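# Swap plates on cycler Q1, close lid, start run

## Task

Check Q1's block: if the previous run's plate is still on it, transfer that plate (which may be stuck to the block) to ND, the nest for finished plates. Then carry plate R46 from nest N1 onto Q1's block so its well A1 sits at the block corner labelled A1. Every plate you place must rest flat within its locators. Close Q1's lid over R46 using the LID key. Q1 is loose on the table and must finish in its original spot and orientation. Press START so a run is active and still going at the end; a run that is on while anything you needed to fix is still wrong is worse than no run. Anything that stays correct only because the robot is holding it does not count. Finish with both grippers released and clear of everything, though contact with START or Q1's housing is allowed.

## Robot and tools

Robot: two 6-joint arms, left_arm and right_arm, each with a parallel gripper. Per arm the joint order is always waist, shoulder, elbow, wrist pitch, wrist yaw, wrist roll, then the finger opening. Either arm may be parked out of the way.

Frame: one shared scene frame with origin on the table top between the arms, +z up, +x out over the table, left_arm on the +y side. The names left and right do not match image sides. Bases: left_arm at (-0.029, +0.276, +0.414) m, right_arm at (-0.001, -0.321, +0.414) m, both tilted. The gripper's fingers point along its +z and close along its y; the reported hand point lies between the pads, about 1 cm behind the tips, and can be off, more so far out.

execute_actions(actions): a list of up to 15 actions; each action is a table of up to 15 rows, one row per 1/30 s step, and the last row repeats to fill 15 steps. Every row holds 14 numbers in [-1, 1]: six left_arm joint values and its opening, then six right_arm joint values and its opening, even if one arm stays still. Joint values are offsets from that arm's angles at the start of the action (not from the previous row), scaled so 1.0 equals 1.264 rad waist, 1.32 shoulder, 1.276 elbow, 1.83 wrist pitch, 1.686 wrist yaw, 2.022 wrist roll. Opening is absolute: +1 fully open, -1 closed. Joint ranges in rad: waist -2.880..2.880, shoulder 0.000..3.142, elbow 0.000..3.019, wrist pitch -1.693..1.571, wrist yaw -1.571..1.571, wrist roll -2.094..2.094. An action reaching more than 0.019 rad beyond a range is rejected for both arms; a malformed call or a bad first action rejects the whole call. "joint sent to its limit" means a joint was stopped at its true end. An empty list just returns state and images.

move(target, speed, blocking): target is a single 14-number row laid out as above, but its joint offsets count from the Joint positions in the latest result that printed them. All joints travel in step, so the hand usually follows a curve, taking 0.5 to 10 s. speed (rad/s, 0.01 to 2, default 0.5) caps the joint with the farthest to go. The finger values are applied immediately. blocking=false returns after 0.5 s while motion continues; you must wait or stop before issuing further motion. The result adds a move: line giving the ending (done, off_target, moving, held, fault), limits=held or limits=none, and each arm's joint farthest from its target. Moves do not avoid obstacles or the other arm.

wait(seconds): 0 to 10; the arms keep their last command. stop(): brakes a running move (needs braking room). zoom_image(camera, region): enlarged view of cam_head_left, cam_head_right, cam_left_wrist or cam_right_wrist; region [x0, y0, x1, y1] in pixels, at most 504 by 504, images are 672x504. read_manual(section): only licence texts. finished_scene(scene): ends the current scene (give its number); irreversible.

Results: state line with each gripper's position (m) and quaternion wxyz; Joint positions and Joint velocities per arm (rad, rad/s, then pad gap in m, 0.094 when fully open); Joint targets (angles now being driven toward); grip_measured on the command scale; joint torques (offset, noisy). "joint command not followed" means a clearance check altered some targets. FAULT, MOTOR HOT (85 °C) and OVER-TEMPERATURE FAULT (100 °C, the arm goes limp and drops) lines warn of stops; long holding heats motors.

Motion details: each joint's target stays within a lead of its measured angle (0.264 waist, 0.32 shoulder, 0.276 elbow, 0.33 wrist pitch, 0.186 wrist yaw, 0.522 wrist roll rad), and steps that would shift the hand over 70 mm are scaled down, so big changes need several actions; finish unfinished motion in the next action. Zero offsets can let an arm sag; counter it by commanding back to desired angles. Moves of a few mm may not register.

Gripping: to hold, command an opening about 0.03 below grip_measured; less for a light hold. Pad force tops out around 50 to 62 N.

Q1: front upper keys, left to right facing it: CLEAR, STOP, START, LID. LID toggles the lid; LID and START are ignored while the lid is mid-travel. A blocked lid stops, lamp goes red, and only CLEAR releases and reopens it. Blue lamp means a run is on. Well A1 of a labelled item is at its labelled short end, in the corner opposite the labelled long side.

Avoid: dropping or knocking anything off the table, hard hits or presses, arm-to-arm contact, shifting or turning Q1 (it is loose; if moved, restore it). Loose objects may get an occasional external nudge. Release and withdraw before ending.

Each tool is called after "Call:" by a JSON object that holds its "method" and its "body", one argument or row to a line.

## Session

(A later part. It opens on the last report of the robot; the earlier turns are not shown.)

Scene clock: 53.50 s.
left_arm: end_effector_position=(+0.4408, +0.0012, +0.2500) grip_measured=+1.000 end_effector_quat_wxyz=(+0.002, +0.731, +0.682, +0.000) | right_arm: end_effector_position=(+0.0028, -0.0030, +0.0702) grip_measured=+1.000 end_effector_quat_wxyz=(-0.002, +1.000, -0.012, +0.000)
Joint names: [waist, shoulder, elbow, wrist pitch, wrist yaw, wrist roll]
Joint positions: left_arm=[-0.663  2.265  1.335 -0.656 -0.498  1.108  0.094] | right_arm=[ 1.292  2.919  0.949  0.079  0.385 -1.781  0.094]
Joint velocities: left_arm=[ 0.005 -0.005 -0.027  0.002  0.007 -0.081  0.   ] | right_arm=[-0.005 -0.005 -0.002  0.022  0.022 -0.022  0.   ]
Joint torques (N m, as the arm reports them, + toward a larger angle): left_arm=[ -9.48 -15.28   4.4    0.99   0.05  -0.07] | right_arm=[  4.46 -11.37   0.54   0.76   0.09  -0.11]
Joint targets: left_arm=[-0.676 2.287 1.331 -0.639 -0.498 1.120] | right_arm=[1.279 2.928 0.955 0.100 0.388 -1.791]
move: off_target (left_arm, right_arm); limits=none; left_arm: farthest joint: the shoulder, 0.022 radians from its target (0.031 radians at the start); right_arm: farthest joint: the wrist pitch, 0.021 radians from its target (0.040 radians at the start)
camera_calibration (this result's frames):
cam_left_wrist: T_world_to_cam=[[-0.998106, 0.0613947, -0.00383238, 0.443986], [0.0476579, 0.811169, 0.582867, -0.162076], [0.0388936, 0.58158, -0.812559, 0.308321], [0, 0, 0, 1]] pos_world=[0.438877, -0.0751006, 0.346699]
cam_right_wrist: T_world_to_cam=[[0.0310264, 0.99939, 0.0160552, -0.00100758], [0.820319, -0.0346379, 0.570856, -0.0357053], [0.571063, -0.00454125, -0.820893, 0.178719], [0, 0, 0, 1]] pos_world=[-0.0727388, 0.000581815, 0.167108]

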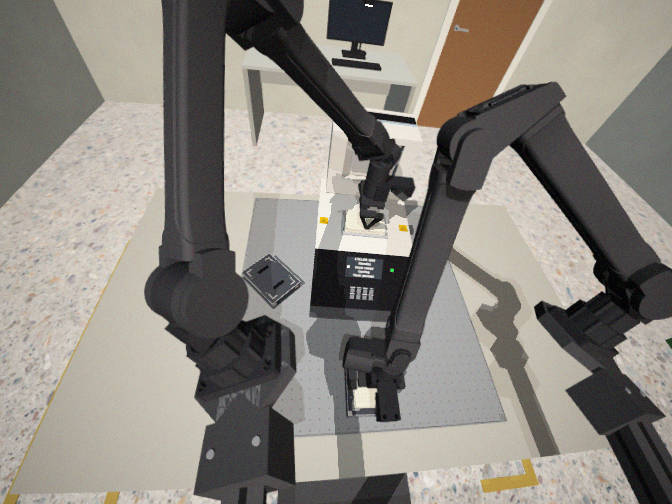

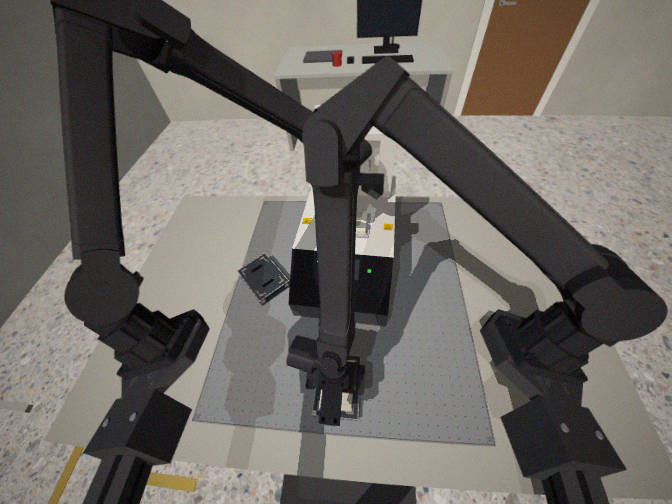

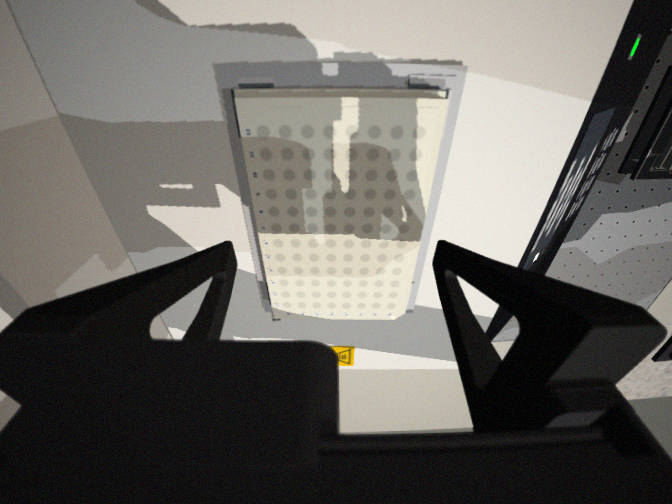

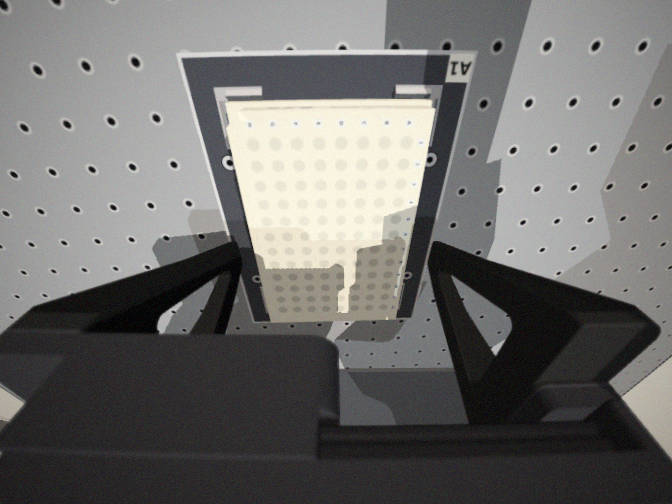

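Call:
{"method": "move", "body": {
  "target": [0.0197, 0.0427, 0.0078, 0.0325, 0, 0.0141, 1, -0.0307, 0.0396, 0.0239, 0.0251, 0.0069, -0.0177, 1],
  "speed": 0.07
}}

Scene clock: 55.37 s.
left_arm: end_effector_position=(+0.4384, +0.0018, +0.2286) grip_measured=+1.000 end_effector_quat_wxyz=(+0.000, +0.731, +0.683, -0.000) | right_arm: end_effector_position=(+0.0024, -0.0041, +0.0539) grip_measured=+1.000 end_effector_quat_wxyz=(-0.000, +1.000, -0.012, +0.000)
Joint names: [waist, shoulder, elbow, wrist pitch, wrist yaw, wrist roll]
Joint positions: left_arm=[-0.645  2.302  1.335 -0.614 -0.498  1.125  0.094] | right_arm=[ 1.266  2.963  0.974  0.105  0.394 -1.807  0.094]
Joint velocities: left_arm=[ 0.005 -0.024 -0.012 -0.012  0.066  0.007  0.   ] | right_arm=[ 0.005  0.015 -0.007  0.007 -0.037 -0.022  0.   ]
Joint torques (N m, as the arm reports them, + toward a larger angle): left_arm=[ -7.84 -15.3    5.2    0.98   0.06  -0.05] | right_arm=[  4.19 -11.45   0.2    0.69   0.09  -0.14]
Joint targets: left_arm=[-0.638 2.322 1.345 -0.597 -0.498 1.137] | right_arm=[1.253 2.972 0.980 0.125 0.396 -1.817]
move: done; limits=none; left_arm: farthest joint: the shoulder, 0.020 radians from its target (0.056 radians at the start); right_arm: farthest joint: the wrist pitch, 0.020 radians from its target (0.046 radians at the start)
camera_calibration (this result's frames):
cam_left_wrist: T_world_to_cam=[[-0.998216, 0.0597026, -0.000576782, 0.440783], [0.048128, 0.810332, 0.583991, -0.15044], [0.0353332, 0.582921, -0.81176, 0.291968], [0, 0, 0, 1]] pos_world=[0.436921, -0.074604, 0.325118]
cam_right_wrist: T_world_to_cam=[[0.0308319, 0.99943, 0.0137673, 0.00050397], [0.820174, -0.0331697, 0.571152, -0.0261282], [0.571283, -0.00631809, -0.820729, 0.165595], [0, 0, 0, 1]] pos_world=[-0.0731876, -0.000324099, 0.150825]

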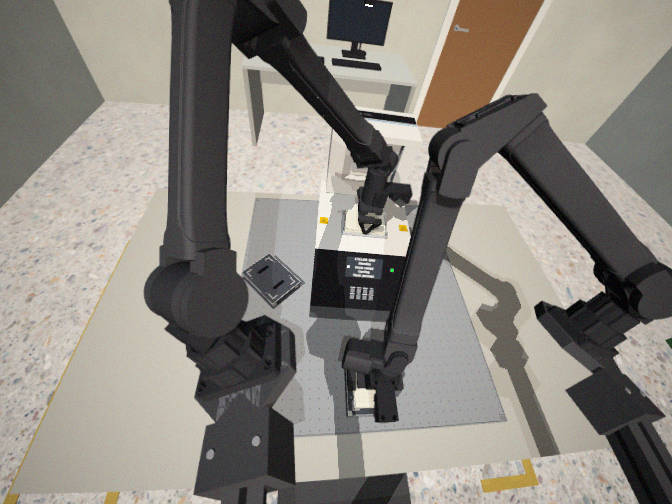

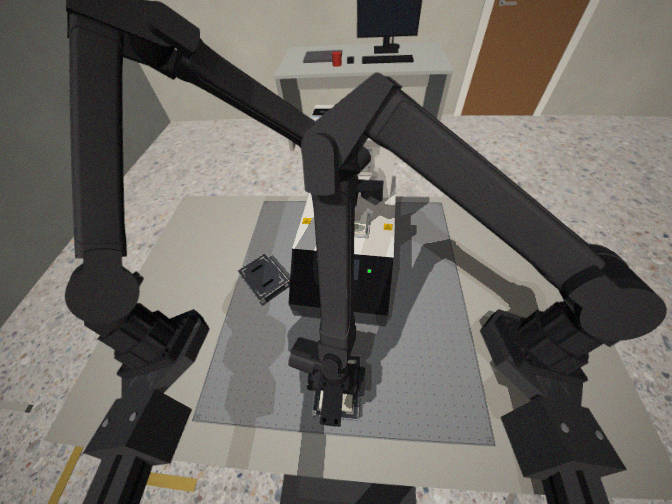

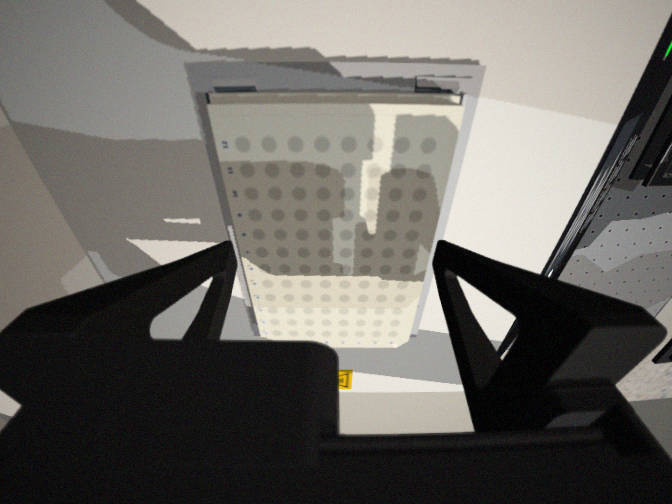

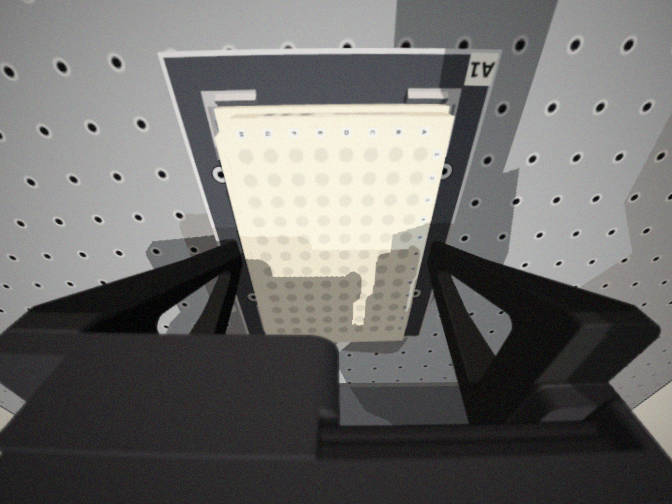

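Call:
{"method": "execute_actions", "body": {
  "actions": []
}}

Scene clock: 56.77 s.
left_arm: end_effector_position=(+0.4384, +0.0018, +0.2286) grip_measured=+1.000 end_effector_quat_wxyz=(+0.000, +0.731, +0.682, -0.000) | right_arm: end_effector_position=(+0.0024, -0.0041, +0.0539) grip_measured=+1.000 end_effector_quat_wxyz=(-0.000, +1.000, -0.012, +0.000)
Joint names: [waist, shoulder, elbow, wrist pitch, wrist yaw, wrist roll]
Joint positions: left_arm=[-0.645  2.302  1.335 -0.614 -0.498  1.125  0.094] | right_arm=[ 1.266  2.963  0.974  0.105  0.394 -1.807  0.094]
Joint velocities: left_arm=[-0.005 -0.005  0.017  0.022 -0.007 -0.051  0.   ] | right_arm=[-0.005 -0.015  0.002  0.002  0.022 -0.022  0.   ]
Joint torques (N m, as the arm reports them, + toward a larger angle): left_arm=[ -7.9  -15.6    5.2    0.98   0.05  -0.07] | right_arm=[  4.46 -11.7    0.24   0.72   0.09  -0.13]
Joint targets: left_arm=[-0.638 2.322 1.345 -0.597 -0.498 1.137] | right_arm=[1.253 2.972 0.980 0.125 0.396 -1.816]
camera_calibration (this result's frames):
cam_left_wrist: T_world_to_cam=[[-0.998193, 0.0600834, -0.000576999, 0.440772], [0.048437, 0.810314, 0.583991, -0.150575], [0.0355557, 0.582907, -0.81176, 0.29187], [0, 0, 0, 1]] pos_world=[0.436892, -0.0746034, 0.325118]
cam_right_wrist: T_world_to_cam=[[0.0304506, 0.999441, 0.0137672, 0.000504921], [0.820186, -0.0328567, 0.571152, -0.0261269], [0.571286, -0.00610026, -0.820729, 0.165596], [0, 0, 0, 1]] pos_world=[-0.0731891, -0.000352905, 0.150825]

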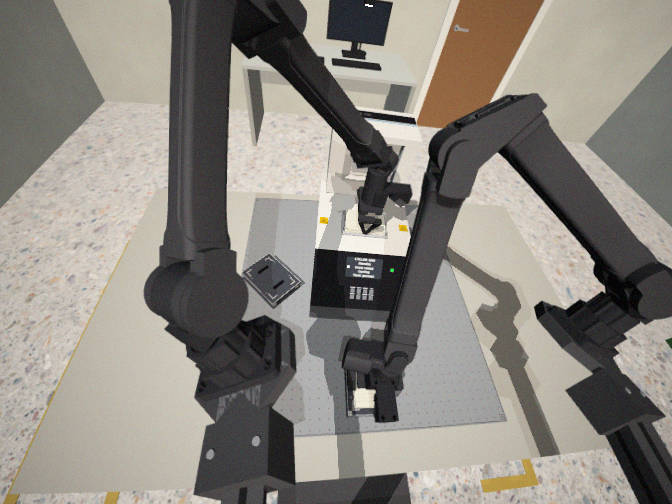

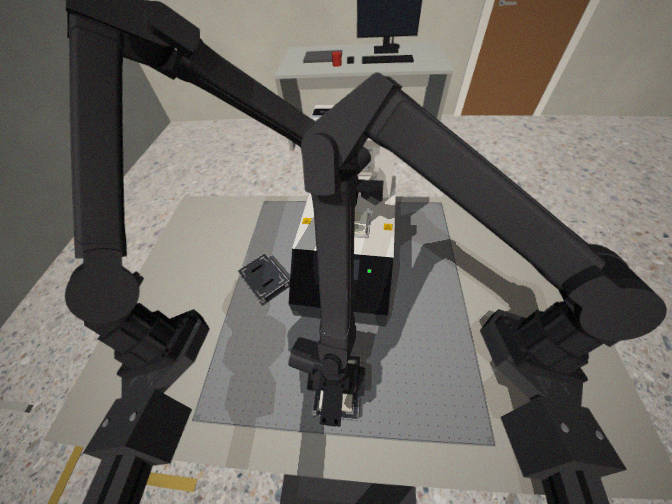

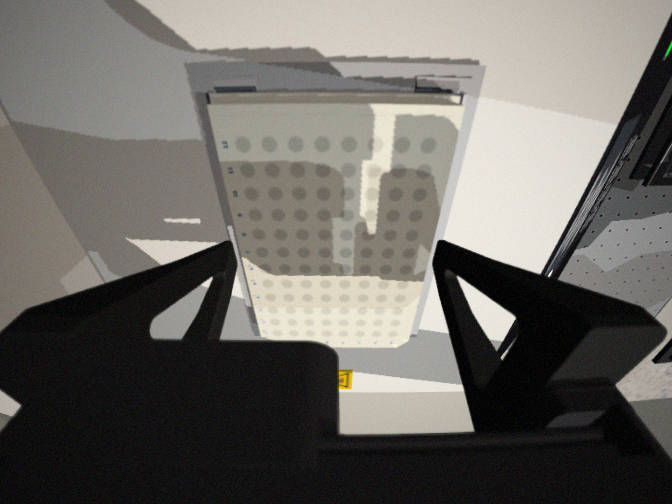

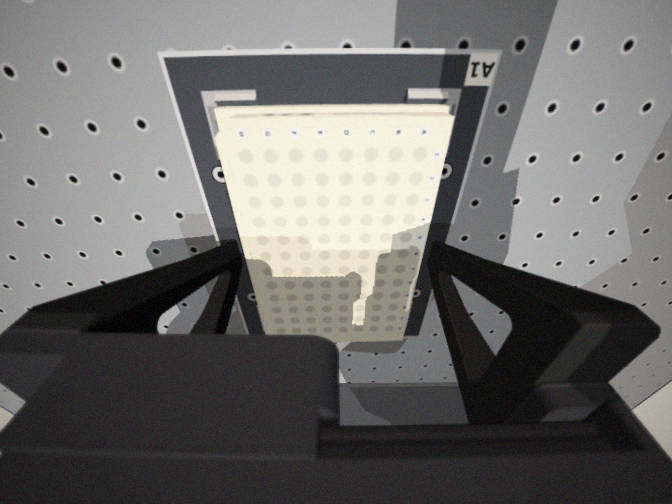

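Call:
{"method": "execute_actions", "body": {
  "actions": [
    [[0,0,0,0,0,0,0.96,0,0,0,0,0,0,0.96],[0,0,0,0,0,0,0.93,0,0,0,0,0,0,0.93],[0,0,0,0,0,0,0.90,0,0,0,0,0,0,0.90],[0,0,0,0,0,0,0.88,0,0,0,0,0,0,0.88],[0,0,0,0,0,0,0.86,0,0,0,0,0,0,0.86],[0,0,0,0,0,0,0.84,0,0,0,0,0,0,0.84],[0,0,0,0,0,0,0.825,0,0,0,0,0,0,0.825],[0,0,0,0,0,0,0.81,0,0,0,0,0,0,0.81],[0,0,0,0,0,0,0.80,0,0,0,0,0,0,0.80],[0,0,0,0,0,0,0.79,0,0,0,0,0,0,0.79],[0,0,0,0,0,0,0.78,0,0,0,0,0,0,0.78],[0,0,0,0,0,0,0.77,0,0,0,0,0,0,0.77],[0,0,0,0,0,0,0.76,0,0,0,0,0,0,0.76],[0,0,0,0,0,0,0.76,0,0,0,0,0,0,0.76],[0,0,0,0,0,0,0.76,0,0,0,0,0,0,0.76]]
  ]
}}

Scene clock: 57.67 s.
left_arm: end_effector_position=(+0.4384, +0.0018, +0.2286) grip_measured=+0.762 end_effector_quat_wxyz=(+0.000, +0.731, +0.682, -0.000) | right_arm: end_effector_position=(+0.0024, -0.0041, +0.0539) grip_measured=+0.764 end_effector_quat_wxyz=(-0.000, +1.000, -0.012, +0.000)
Joint names: [waist, shoulder, elbow, wrist pitch, wrist yaw, wrist roll]
Joint positions: left_arm=[-0.645  2.302  1.335 -0.614 -0.498  1.125  0.083] | right_arm=[ 1.266  2.963  0.974  0.105  0.394 -1.807  0.083]
Joint velocities: left_arm=[ 0.005 -0.015 -0.017 -0.007 -0.022 -0.081 -0.   ] | right_arm=[ 0.005 -0.015 -0.007  0.012  0.037 -0.007 -0.   ]
Joint torques (N m, as the arm reports them, + toward a larger angle): left_arm=[ -8.38 -17.51   4.5    0.34   0.05  -0.17] | right_arm=[  5.67 -12.4   -0.28   0.05  -0.03  -0.04]
Joint targets: left_arm=[-0.645 2.302 1.335 -0.614 -0.498 1.125] | right_arm=[1.266 2.963 0.974 0.105 0.394 -1.807]
camera_calibration (this result's frames):
cam_left_wrist: T_world_to_cam=[[-0.998193, 0.0600834, -0.000576999, 0.440772], [0.048437, 0.810314, 0.583991, -0.150575], [0.0355557, 0.582907, -0.81176, 0.29187], [0, 0, 0, 1]] pos_world=[0.436892, -0.0746034, 0.325118]
cam_right_wrist: T_world_to_cam=[[0.0304506, 0.999441, 0.0137672, 0.000504921], [0.820186, -0.0328567, 0.571152, -0.0261269], [0.571286, -0.00610026, -0.820729, 0.165596], [0, 0, 0, 1]] pos_world=[-0.0731891, -0.000352905, 0.150825]

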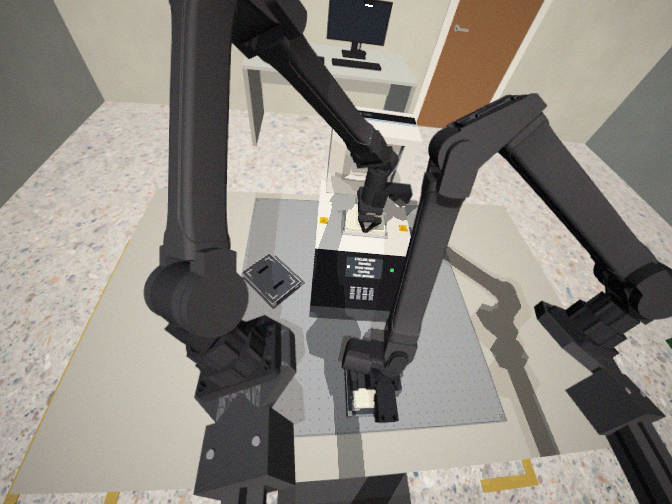

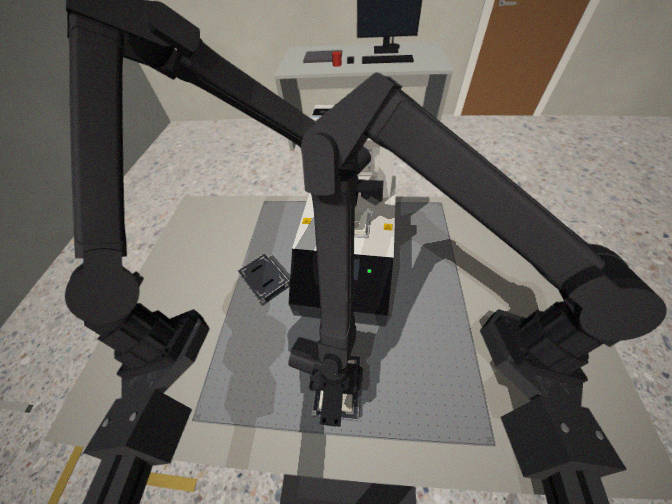

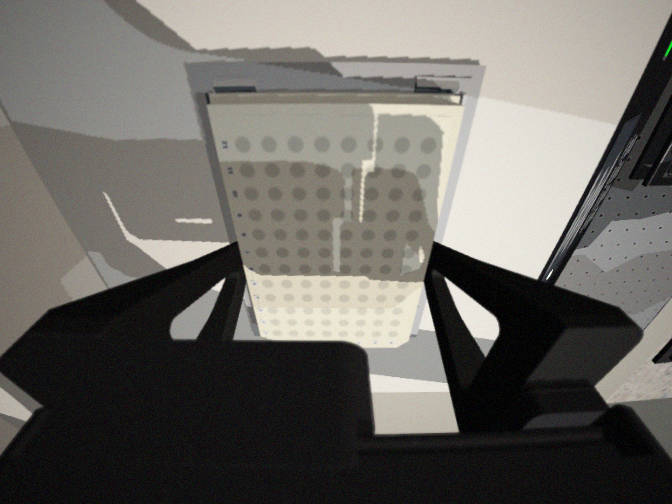

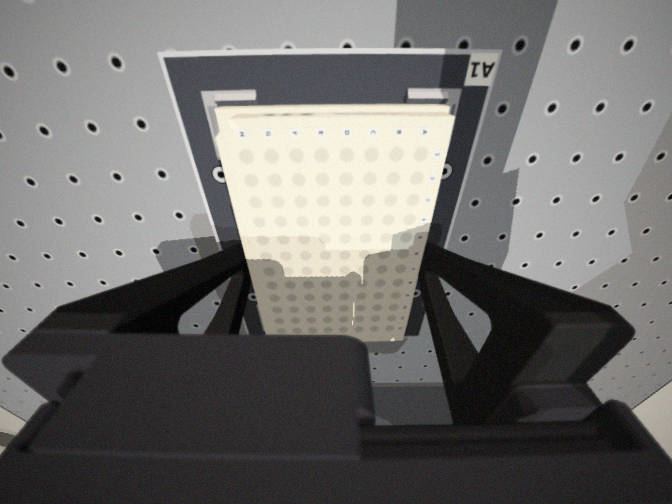

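Call:
{"method": "execute_actions", "body": {
  "actions": [
    [[0,0,0,0,0,0,0.755,0,0,0,0,0,0,0.755],[0,0,0,0,0,0,0.75,0,0,0,0,0,0,0.75],[0,0,0,0,0,0,0.745,0,0,0,0,0,0,0.745],[0,0,0,0,0,0,0.74,0,0,0,0,0,0,0.74],[0,0,0,0,0,0,0.735,0,0,0,0,0,0,0.735],[0,0,0,0,0,0,0.73,0,0,0,0,0,0,0.73],[0,0,0,0,0,0,0.725,0,0,0,0,0,0,0.725],[0,0,0,0,0,0,0.72,0,0,0,0,0,0,0.72],[0,0,0,0,0,0,0.715,0,0,0,0,0,0,0.715],[0,0,0,0,0,0,0.71,0,0,0,0,0,0,0.71],[0,0,0,0,0,0,0.705,0,0,0,0,0,0,0.705],[0,0,0,0,0,0,0.70,0,0,0,0,0,0,0.70]]
  ]
}}

Scene clock: 58.43 s.
left_arm: end_effector_position=(+0.4384, +0.0018, +0.2286) grip_measured=+0.718 end_effector_quat_wxyz=(+0.000, +0.731, +0.682, -0.000) | right_arm: end_effector_position=(+0.0024, -0.0041, +0.0539) grip_measured=+0.723 end_effector_quat_wxyz=(-0.000, +1.000, -0.012, +0.000)
Joint names: [waist, shoulder, elbow, wrist pitch, wrist yaw, wrist roll]
Joint positions: left_arm=[-0.645  2.302  1.335 -0.614 -0.498  1.125  0.081] | right_arm=[ 1.266  2.963  0.974  0.105  0.394 -1.807  0.081]
Joint velocities: left_arm=[-0.015 -0.015  0.017  0.002  0.066 -0.007 -0.   ] | right_arm=[ 0.005 -0.005 -0.022  0.007  0.007  0.066 -0.001]
Joint torques (N m, as the arm reports them, + toward a larger angle): left_arm=[ -8.33 -17.35   4.47   0.37   0.05  -0.17] | right_arm=[  5.72 -12.34  -0.27   0.06  -0.03  -0.04]
Joint targets: left_arm=[-0.645 2.302 1.335 -0.614 -0.498 1.125] | right_arm=[1.266 2.963 0.974 0.105 0.394 -1.807]
camera_calibration (this result's frames):
cam_left_wrist: T_world_to_cam=[[-0.998193, 0.0600834, -0.000576999, 0.440772], [0.048437, 0.810314, 0.583991, -0.150575], [0.0355557, 0.582907, -0.81176, 0.29187], [0, 0, 0, 1]] pos_world=[0.436892, -0.0746034, 0.325118]
cam_right_wrist: T_world_to_cam=[[0.0304506, 0.999441, 0.0137672, 0.000504921], [0.820186, -0.0328567, 0.571152, -0.0261269], [0.571286, -0.00610026, -0.820729, 0.165596], [0, 0, 0, 1]] pos_world=[-0.0731891, -0.000352905, 0.150825]

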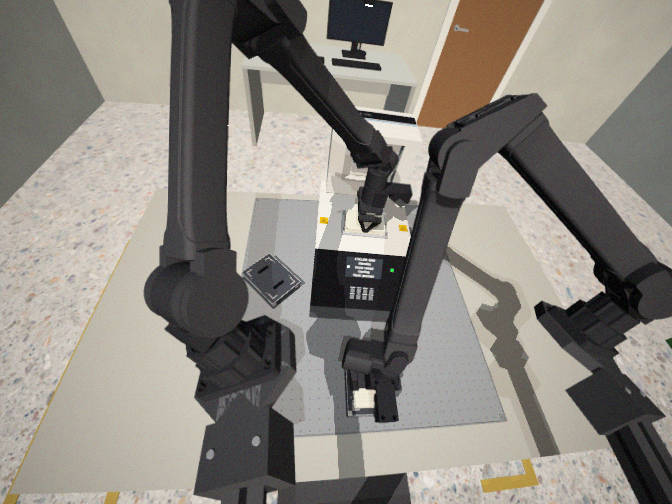

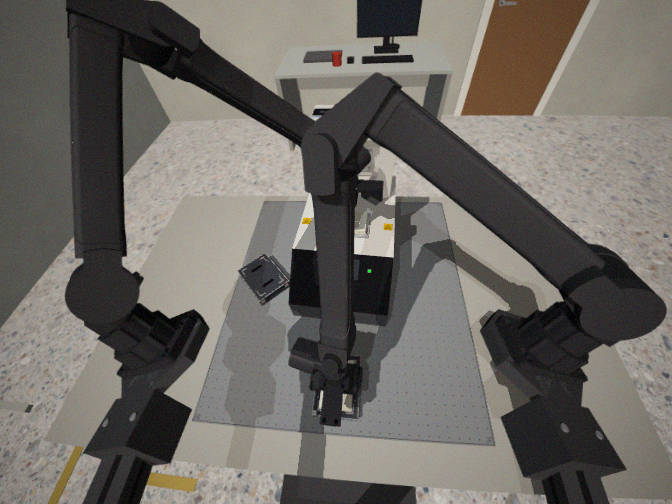

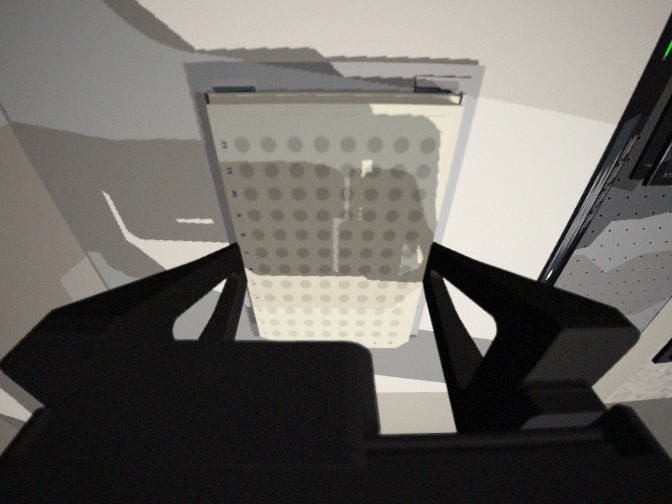

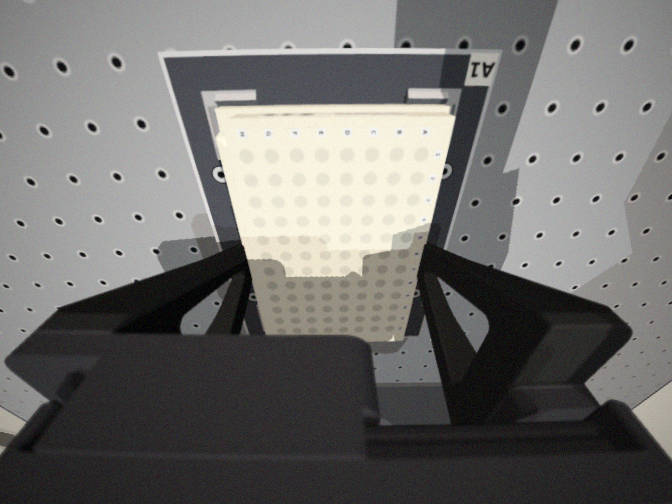

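Call:
{"method": "execute_actions", "body": {
  "actions": [
    [[-0.003,-0.0025,-0.0008,-0.0026,0,-0.0018,0.69,0.0037,-0.004,-0.0013,-0.0031,-0.0006,0.0016,0.69],[-0.0063,-0.005,-0.0016,-0.0051,0,-0.0036,0.685,0.0074,-0.008,-0.0026,-0.0062,-0.0012,0.0033,0.69],[-0.0095,-0.0076,-0.0024,-0.0077,0,-0.0054,0.685,0.0111,-0.0121,-0.0039,-0.0093,-0.0018,0.0049,0.69],[-0.0101,-0.0087,-0.0025,-0.0086,0,-0.0058,0.685,0.0124,-0.0141,-0.0052,-0.0102,-0.0021,0.0057,0.69],[-0.0107,-0.0098,-0.0027,-0.0096,0,-0.0062,0.685,0.0137,-0.0161,-0.0065,-0.0111,-0.0024,0.0066,0.69],[-0.0113,-0.011,-0.0028,-0.0105,0,-0.0066,0.685,0.015,-0.0181,-0.0078,-0.012,-0.0027,0.0074,0.69],[-0.0118,-0.0121,-0.0029,-0.0114,0,-0.007,0.685,0.0163,-0.0201,-0.009,-0.0129,-0.003,0.0083,0.69],[-0.0124,-0.0132,-0.0031,-0.0124,0,-0.0074,0.685,0.0176,-0.0221,-0.0103,-0.0138,-0.0033,0.0091,0.69],[-0.013,-0.0143,-0.0032,-0.0133,0,-0.0079,0.685,0.019,-0.0241,-0.0116,-0.0148,-0.0037,0.01,0.69],[-0.0136,-0.0154,-0.0033,-0.0142,0,-0.0083,0.685,0.0203,-0.0261,-0.0129,-0.0157,-0.004,0.0108,0.69],[-0.0142,-0.0165,-0.0035,-0.0152,0,-0.0087,0.685,0.0216,-0.0281,-0.0142,-0.0166,-0.0043,0.0116,0.69],[-0.0148,-0.0177,-0.0036,-0.0161,0,-0.0091,0.685,0.0229,-0.0301,-0.0155,-0.0175,-0.0046,0.0125,0.69],[-0.0153,-0.0188,-0.0037,-0.017,0,-0.0095,0.685,0.0242,-0.0321,-0.0167,-0.0184,-0.0049,0.0133,0.69],[-0.0159,-0.0199,-0.0039,-0.018,0,-0.0099,0.685,0.0255,-0.0341,-0.018,-0.0193,-0.0052,0.0142,0.69],[-0.0165,-0.021,-0.004,-0.0189,0,-0.0103,0.685,0.0268,-0.0361,-0.0193,-0.0202,-0.0055,0.015,0.69]]
  ]
}}

Scene clock: 60.77 s.
left_arm: end_effector_position=(+0.4379, +0.0021, +0.2286) grip_measured=+0.714 end_effector_quat_wxyz=(-0.001, +0.730, +0.684, -0.001) | right_arm: end_effector_position=(+0.0011, -0.0074, +0.0598) grip_measured=+0.723 end_effector_quat_wxyz=(+0.004, +1.000, -0.011, -0.002)
Joint names: [waist, shoulder, elbow, wrist pitch, wrist yaw, wrist roll]
Joint positions: left_arm=[-0.645  2.302  1.335 -0.616 -0.498  1.121  0.081] | right_arm=[ 1.276  2.948  0.961  0.089  0.388 -1.794  0.081]
Joint velocities: left_arm=[ 0.005 -0.015 -0.012  0.007  0.066  0.022  0.   ] | right_arm=[ 0.063 -0.093 -0.076 -0.051  0.007  0.022 -0.   ]
Joint torques (N m, as the arm reports them, + toward a larger angle): left_arm=[ -9.92 -19.95   4.07  -0.82   0.04  -0.3 ] | right_arm=[  7.85 -14.07  -0.98  -0.43  -0.16   0.03]
Joint targets: left_arm=[-0.665 2.274 1.330 -0.648 -0.498 1.104] | right_arm=[1.300 2.915 0.950 0.068 0.385 -1.777]
camera_calibration (this result's frames):
cam_left_wrist: T_world_to_cam=[[-0.998396, 0.0566047, 0.00122882, 0.439993], [0.0466374, 0.809899, 0.584712, -0.150136], [0.0321022, 0.583832, -0.81124, 0.29313], [0, 0, 0, 1]] pos_world=[0.436879, -0.0744499, 0.325045]
cam_right_wrist: T_world_to_cam=[[0.0303893, 0.999522, 0.0056929, 0.00424722], [0.822958, -0.0282528, 0.567399, -0.0283246], [0.567289, -0.0125579, -0.823423, 0.17126], [0, 0, 0, 1]] pos_world=[-0.0739729, -0.00289478, 0.157067]

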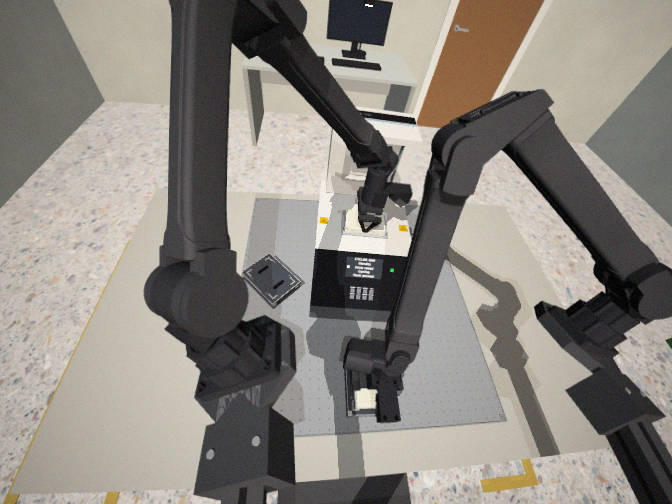

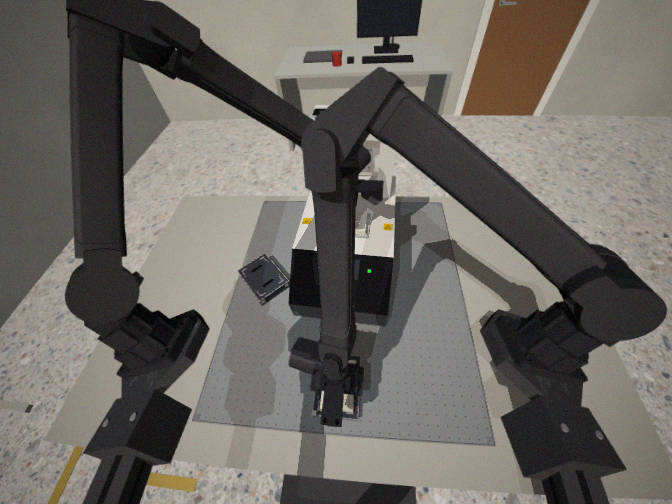

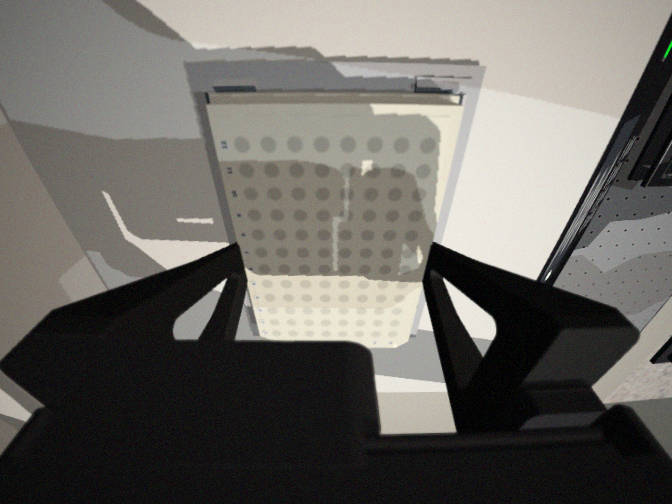

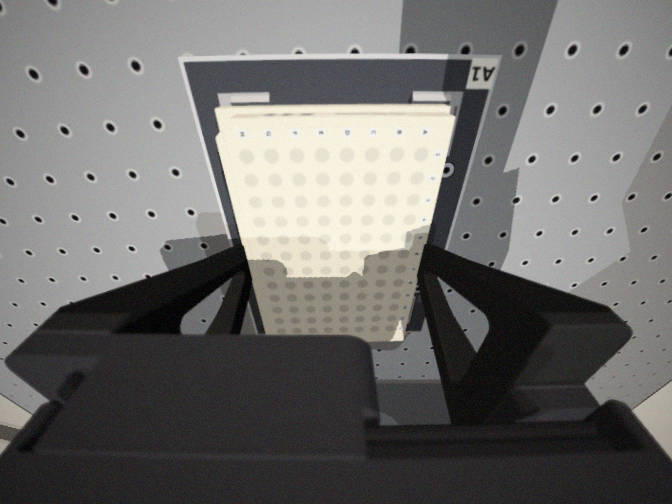

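Call:
{"method": "move", "body": {
  "target": [-0.0356,-0.0462,0.0219,-0.0137,0,-0.004,0.68,0.1266,-0.2442,-0.1159,-0.1228,-0.0293,0.0655,0.69],
  "speed": 0.5
}}

Scene clock: 65.97 s.
left_arm: end_effector_position=(+0.4379, +0.0015, +0.2293) grip_measured=+0.714 end_effector_quat_wxyz=(-0.000, +0.730, +0.683, +0.001) | right_arm: end_effector_position=(+0.0061, -0.0029, +0.1714) grip_measured=+0.723 end_effector_quat_wxyz=(-0.004, +1.000, -0.001, +0.001)
Joint names: [waist, shoulder, elbow, wrist pitch, wrist yaw, wrist roll]
Joint positions: left_arm=[-0.647  2.301  1.335 -0.616 -0.5    1.119  0.081] | right_arm=[ 1.424  2.634  0.818 -0.118  0.341 -1.672  0.081]
Joint velocities: left_arm=[ 0.005 -0.015  0.002  0.002 -0.066  0.022  0.001] | right_arm=[-0.005 -0.005  0.002 -0.012  0.007  0.051 -0.   ]
Joint torques (N m, as the arm reports them, + toward a larger angle): left_arm=[-11.42 -22.83   6.53  -0.59   0.18  -0.23] | right_arm=[  6.49 -12.56   1.34  -0.5   -0.16   0.07]
Joint targets: left_arm=[-0.690 2.241 1.363 -0.641 -0.497 1.112] | right_arm=[1.436 2.625 0.814 -0.136 0.338 -1.661]
move: off_target (left_arm); limits=none; left_arm: farthest joint: the shoulder, 0.060 radians from its target (0.061 radians at the start); right_arm: farthest joint: the wrist pitch, 0.018 radians from its target (0.221 radians at the start)
camera_calibration (this result's frames):
cam_left_wrist: T_world_to_cam=[[-0.998357, 0.0572905, -0.00124761, 0.440576], [0.0456865, 0.808908, 0.586157, -0.150003], [0.0345904, 0.585137, -0.810196, 0.292778], [0, 0, 0, 1]] pos_world=[0.436578, -0.0752168, 0.325683]
cam_right_wrist: T_world_to_cam=[[0.00909553, 0.999754, 0.0202189, -0.00337175], [0.820196, -0.0190253, 0.571766, -0.0963315], [0.57201, 0.0113829, -0.820167, 0.259838], [0, 0, 0, 1]] pos_world=[-0.0695887, -0.00141953, 0.268258]

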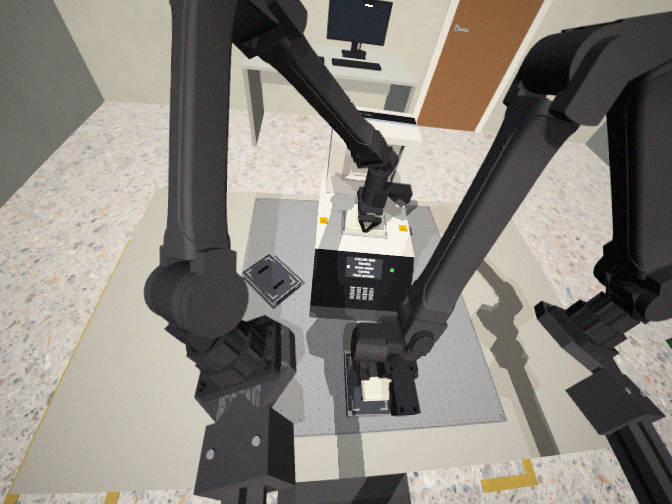

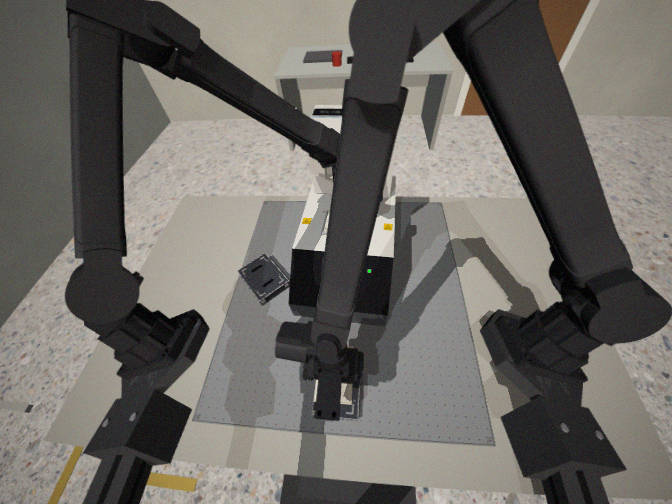

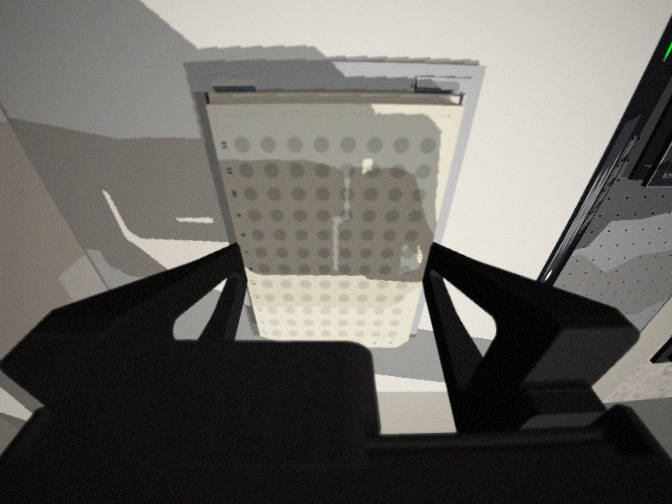

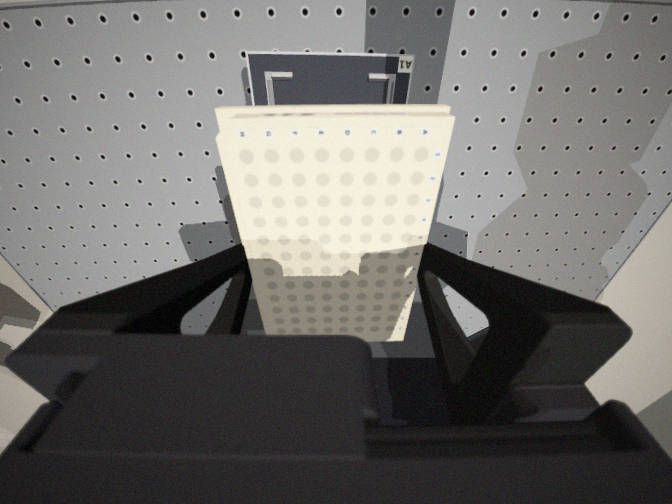

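Call:
{"method": "execute_actions", "body": {
  "actions": [
    [[-0.0347,-0.0465,0.0217,-0.0142,0.0018,-0.0035,0.68,0,0,0,0,0,0,0.69],[-0.0356,-0.0478,0.0214,-0.0149,0.0017,-0.0035,0.68,0,0,0,0,0,0,0.69],[-0.0364,-0.0490,0.0212,-0.0156,0.0017,-0.0035,0.68,0,0,0,0,0,0,0.69],[-0.0373,-0.0503,0.0209,-0.0163,0.0016,-0.0035,0.68,0,0,0,0,0,0,0.69],[-0.0381,-0.0515,0.0207,-0.017,0.0016,-0.0035,0.68,0,0,0,0,0,0,0.69],[-0.039,-0.0528,0.0204,-0.0177,0.0015,-0.0035,0.68,0,0,0,0,0,0,0.69],[-0.0398,-0.054,0.0202,-0.0183,0.0015,-0.0035,0.68,0,0,0,0,0,0,0.69],[-0.0407,-0.0553,0.0199,-0.019,0.0014,-0.0035,0.68,0,0,0,0,0,0,0.69],[-0.0415,-0.0565,0.0197,-0.0197,0.0014,-0.0035,0.68,0,0,0,0,0,0,0.69],[-0.0424,-0.0578,0.0194,-0.0204,0.0013,-0.0035,0.68,0,0,0,0,0,0,0.69],[-0.0432,-0.059,0.0191,-0.0211,0.0013,-0.0035,0.68,0,0,0,0,0,0,0.69],[-0.0443,-0.0606,0.0188,-0.0219,0.0012,-0.0035,0.68,0,0,0,0,0,0,0.69]]
  ]
}}

Scene clock: 67.53 s.
left_arm: end_effector_position=(+0.4380, +0.0013, +0.2297) grip_measured=+0.714 end_effector_quat_wxyz=(-0.000, +0.730, +0.683, +0.002) | right_arm: end_effector_position=(+0.0061, -0.0029, +0.1714) grip_measured=+0.723 end_effector_quat_wxyz=(-0.004, +1.000, -0.001, +0.001)
Joint names: [waist, shoulder, elbow, wrist pitch, wrist yaw, wrist roll]
Joint positions: left_arm=[-0.648  2.301  1.335 -0.616 -0.501  1.119  0.081] | right_arm=[ 1.424  2.634  0.818 -0.118  0.341 -1.671  0.081]
Joint velocities: left_arm=[ 0.015 -0.005  0.007  0.012 -0.051 -0.022 -0.002] | right_arm=[ 0.005 -0.005 -0.022  0.002  0.037  0.051  0.002]
Joint torques (N m, as the arm reports them, + toward a larger angle): left_arm=[-12.24 -24.5    6.27  -1.15   0.19  -0.23] | right_arm=[  5.21 -12.01   1.75   0.08  -0.04  -0.04]
Joint targets: left_arm=[-0.703 2.222 1.359 -0.656 -0.498 1.112] | right_arm=[1.424 2.634 0.818 -0.118 0.341 -1.671]
camera_calibration (this result's frames):
cam_left_wrist: T_world_to_cam=[[-0.998327, 0.0577789, -0.00238621, 0.440951], [0.0453902, 0.808501, 0.586741, -0.150112], [0.0358305, 0.585651, -0.809771, 0.29252], [0, 0, 0, 1]] pos_world=[0.436545, -0.0754269, 0.326003]
cam_right_wrist: T_world_to_cam=[[0.00985838, 0.999747, 0.0202197, -0.00337658], [0.820184, -0.0196515, 0.571762, -0.0963325], [0.572014, 0.0109473, -0.820171, 0.259837], [0, 0, 0, 1]] pos_world=[-0.069587, -0.00136187, 0.268258]

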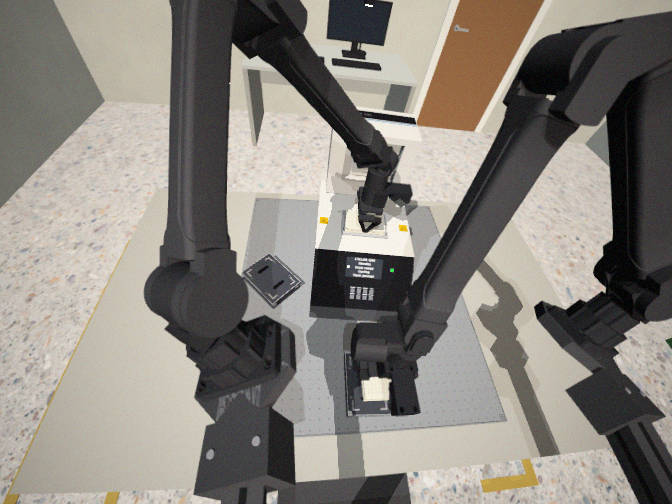

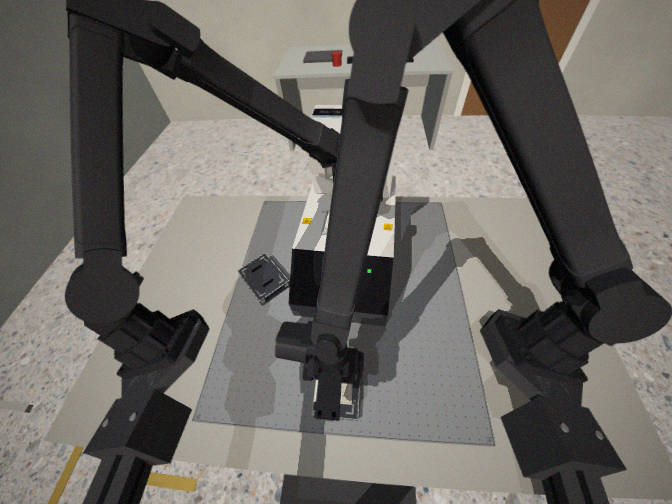

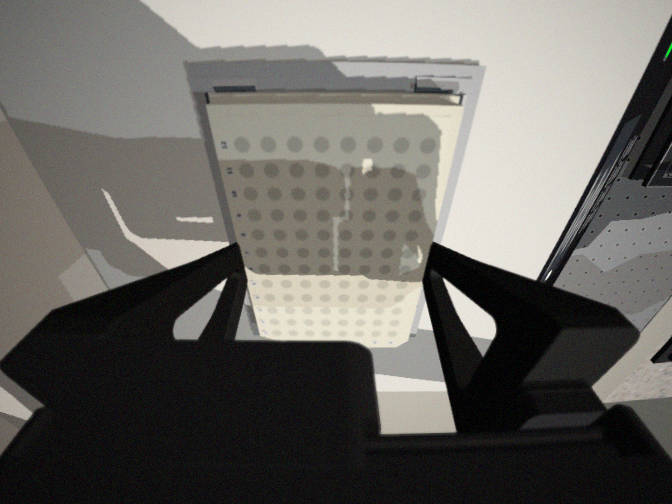

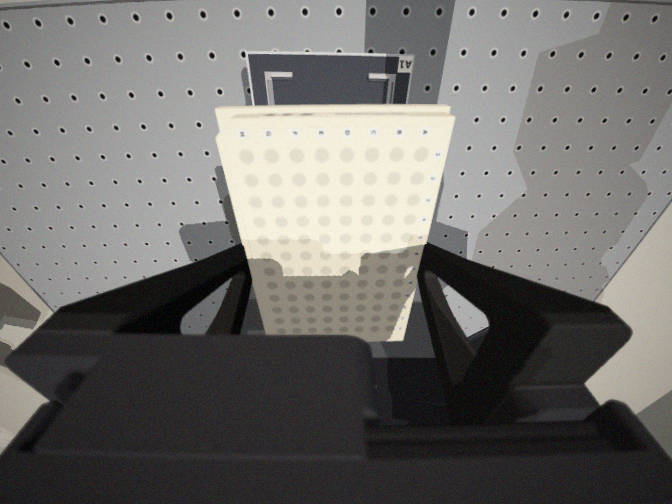

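Call:
{"method": "execute_actions", "body": {
  "actions": [
    [[-0.0438,-0.0608,0.018,-0.0235,0.0015,-0.0035,0.68,0,0,0,0,0,0,0.69],[-0.0441,-0.0618,0.0171,-0.0251,0.0015,-0.0035,0.68,0,0,0,0,0,0,0.69],[-0.0444,-0.0628,0.0162,-0.0267,0.0015,-0.0035,0.68,0,0,0,0,0,0,0.69],[-0.0447,-0.0638,0.0153,-0.0283,0.0015,-0.0035,0.68,0,0,0,0,0,0,0.69],[-0.045,-0.0648,0.0144,-0.0299,0.0015,-0.0035,0.68,0,0,0,0,0,0,0.69],[-0.0453,-0.0658,0.0135,-0.0315,0.0015,-0.0035,0.68,0,0,0,0,0,0,0.69],[-0.0456,-0.0668,0.0126,-0.0331,0.0015,-0.0035,0.68,0,0,0,0,0,0,0.69],[-0.0459,-0.0678,0.0117,-0.0347,0.0015,-0.0035,0.68,0,0,0,0,0,0,0.69],[-0.0462,-0.0688,0.0108,-0.0363,0.0015,-0.0035,0.68,0,0,0,0,0,0,0.69],[-0.0465,-0.0698,0.0099,-0.0379,0.0015,-0.0035,0.68,0,0,0,0,0,0,0.69],[-0.0468,-0.0709,0.009,-0.0395,0.0015,-0.0035,0.68,0,0,0,0,0,0,0.69],[-0.0471,-0.072,0.008,-0.041,0.0015,-0.0035,0.68,0,0,0,0,0,0,0.69]]
  ]
}}

Scene clock: 68.77 s.
left_arm: end_effector_position=(+0.4378, +0.0017, +0.2300) grip_measured=+0.714 end_effector_quat_wxyz=(-0.001, +0.730, +0.683, +0.002) | right_arm: end_effector_position=(+0.0061, -0.0029, +0.1714) grip_measured=+0.723 end_effector_quat_wxyz=(-0.004, +1.000, -0.001, +0.001)
Joint names: [waist, shoulder, elbow, wrist pitch, wrist yaw, wrist roll]
Joint positions: left_arm=[-0.648  2.3    1.335 -0.619 -0.502  1.119  0.081] | right_arm=[ 1.424  2.634  0.818 -0.118  0.341 -1.671  0.081]
Joint velocities: left_arm=[ 0.005 -0.015 -0.007  0.012 -0.051 -0.037  0.002] | right_arm=[-0.005 -0.005 -0.002 -0.007 -0.022 -0.095  0.   ]
Joint torques (N m, as the arm reports them, + toward a larger angle): left_arm=[-12.52 -25.88   5.22  -2.38   0.18  -0.23] | right_arm=[  5.18 -12.01   1.74   0.08  -0.03  -0.04]
Joint targets: left_arm=[-0.707 2.206 1.346 -0.691 -0.499 1.112] | right_arm=[1.424 2.634 0.818 -0.118 0.341 -1.671]
camera_calibration (this result's frames):
cam_left_wrist: T_world_to_cam=[[-0.998276, 0.0586906, -0.00105381, 0.4404], [0.0468705, 0.807778, 0.587621, -0.151487], [0.0353391, 0.586558, -0.809136, 0.29264], [0, 0, 0, 1]] pos_world=[0.436399, -0.0751298, 0.326266]
cam_right_wrist: T_world_to_cam=[[0.00985838, 0.999747, 0.0202197, -0.00337658], [0.820184, -0.0196515, 0.571762, -0.0963325], [0.572014, 0.0109473, -0.820171, 0.259837], [0, 0, 0, 1]] pos_world=[-0.069587, -0.00136187, 0.268258]

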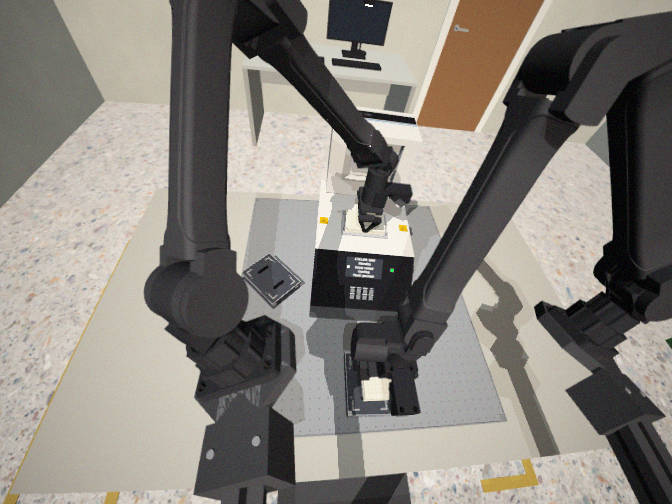

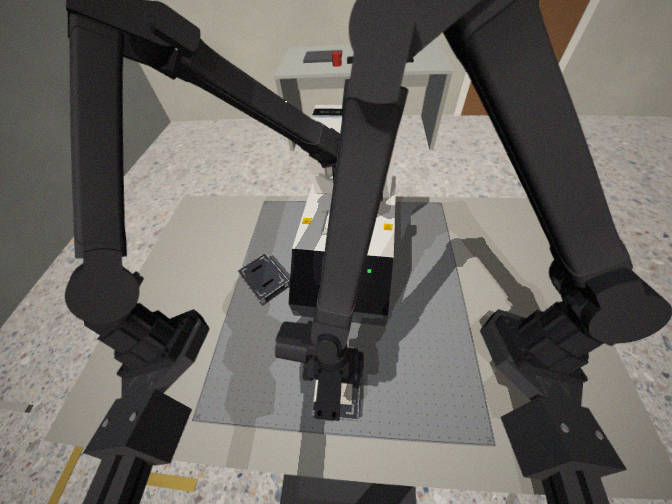

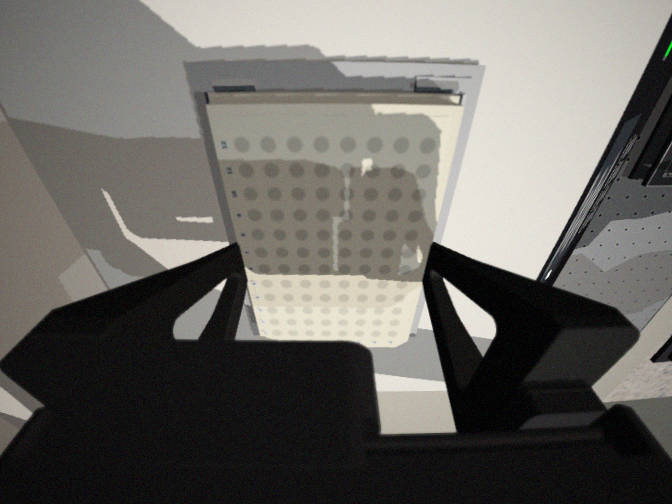

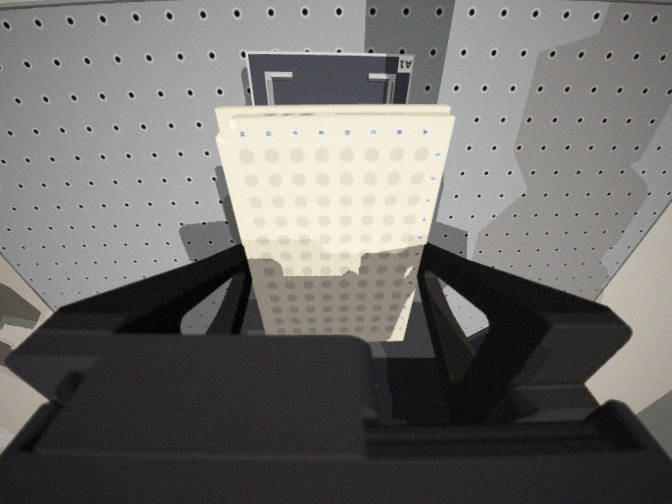

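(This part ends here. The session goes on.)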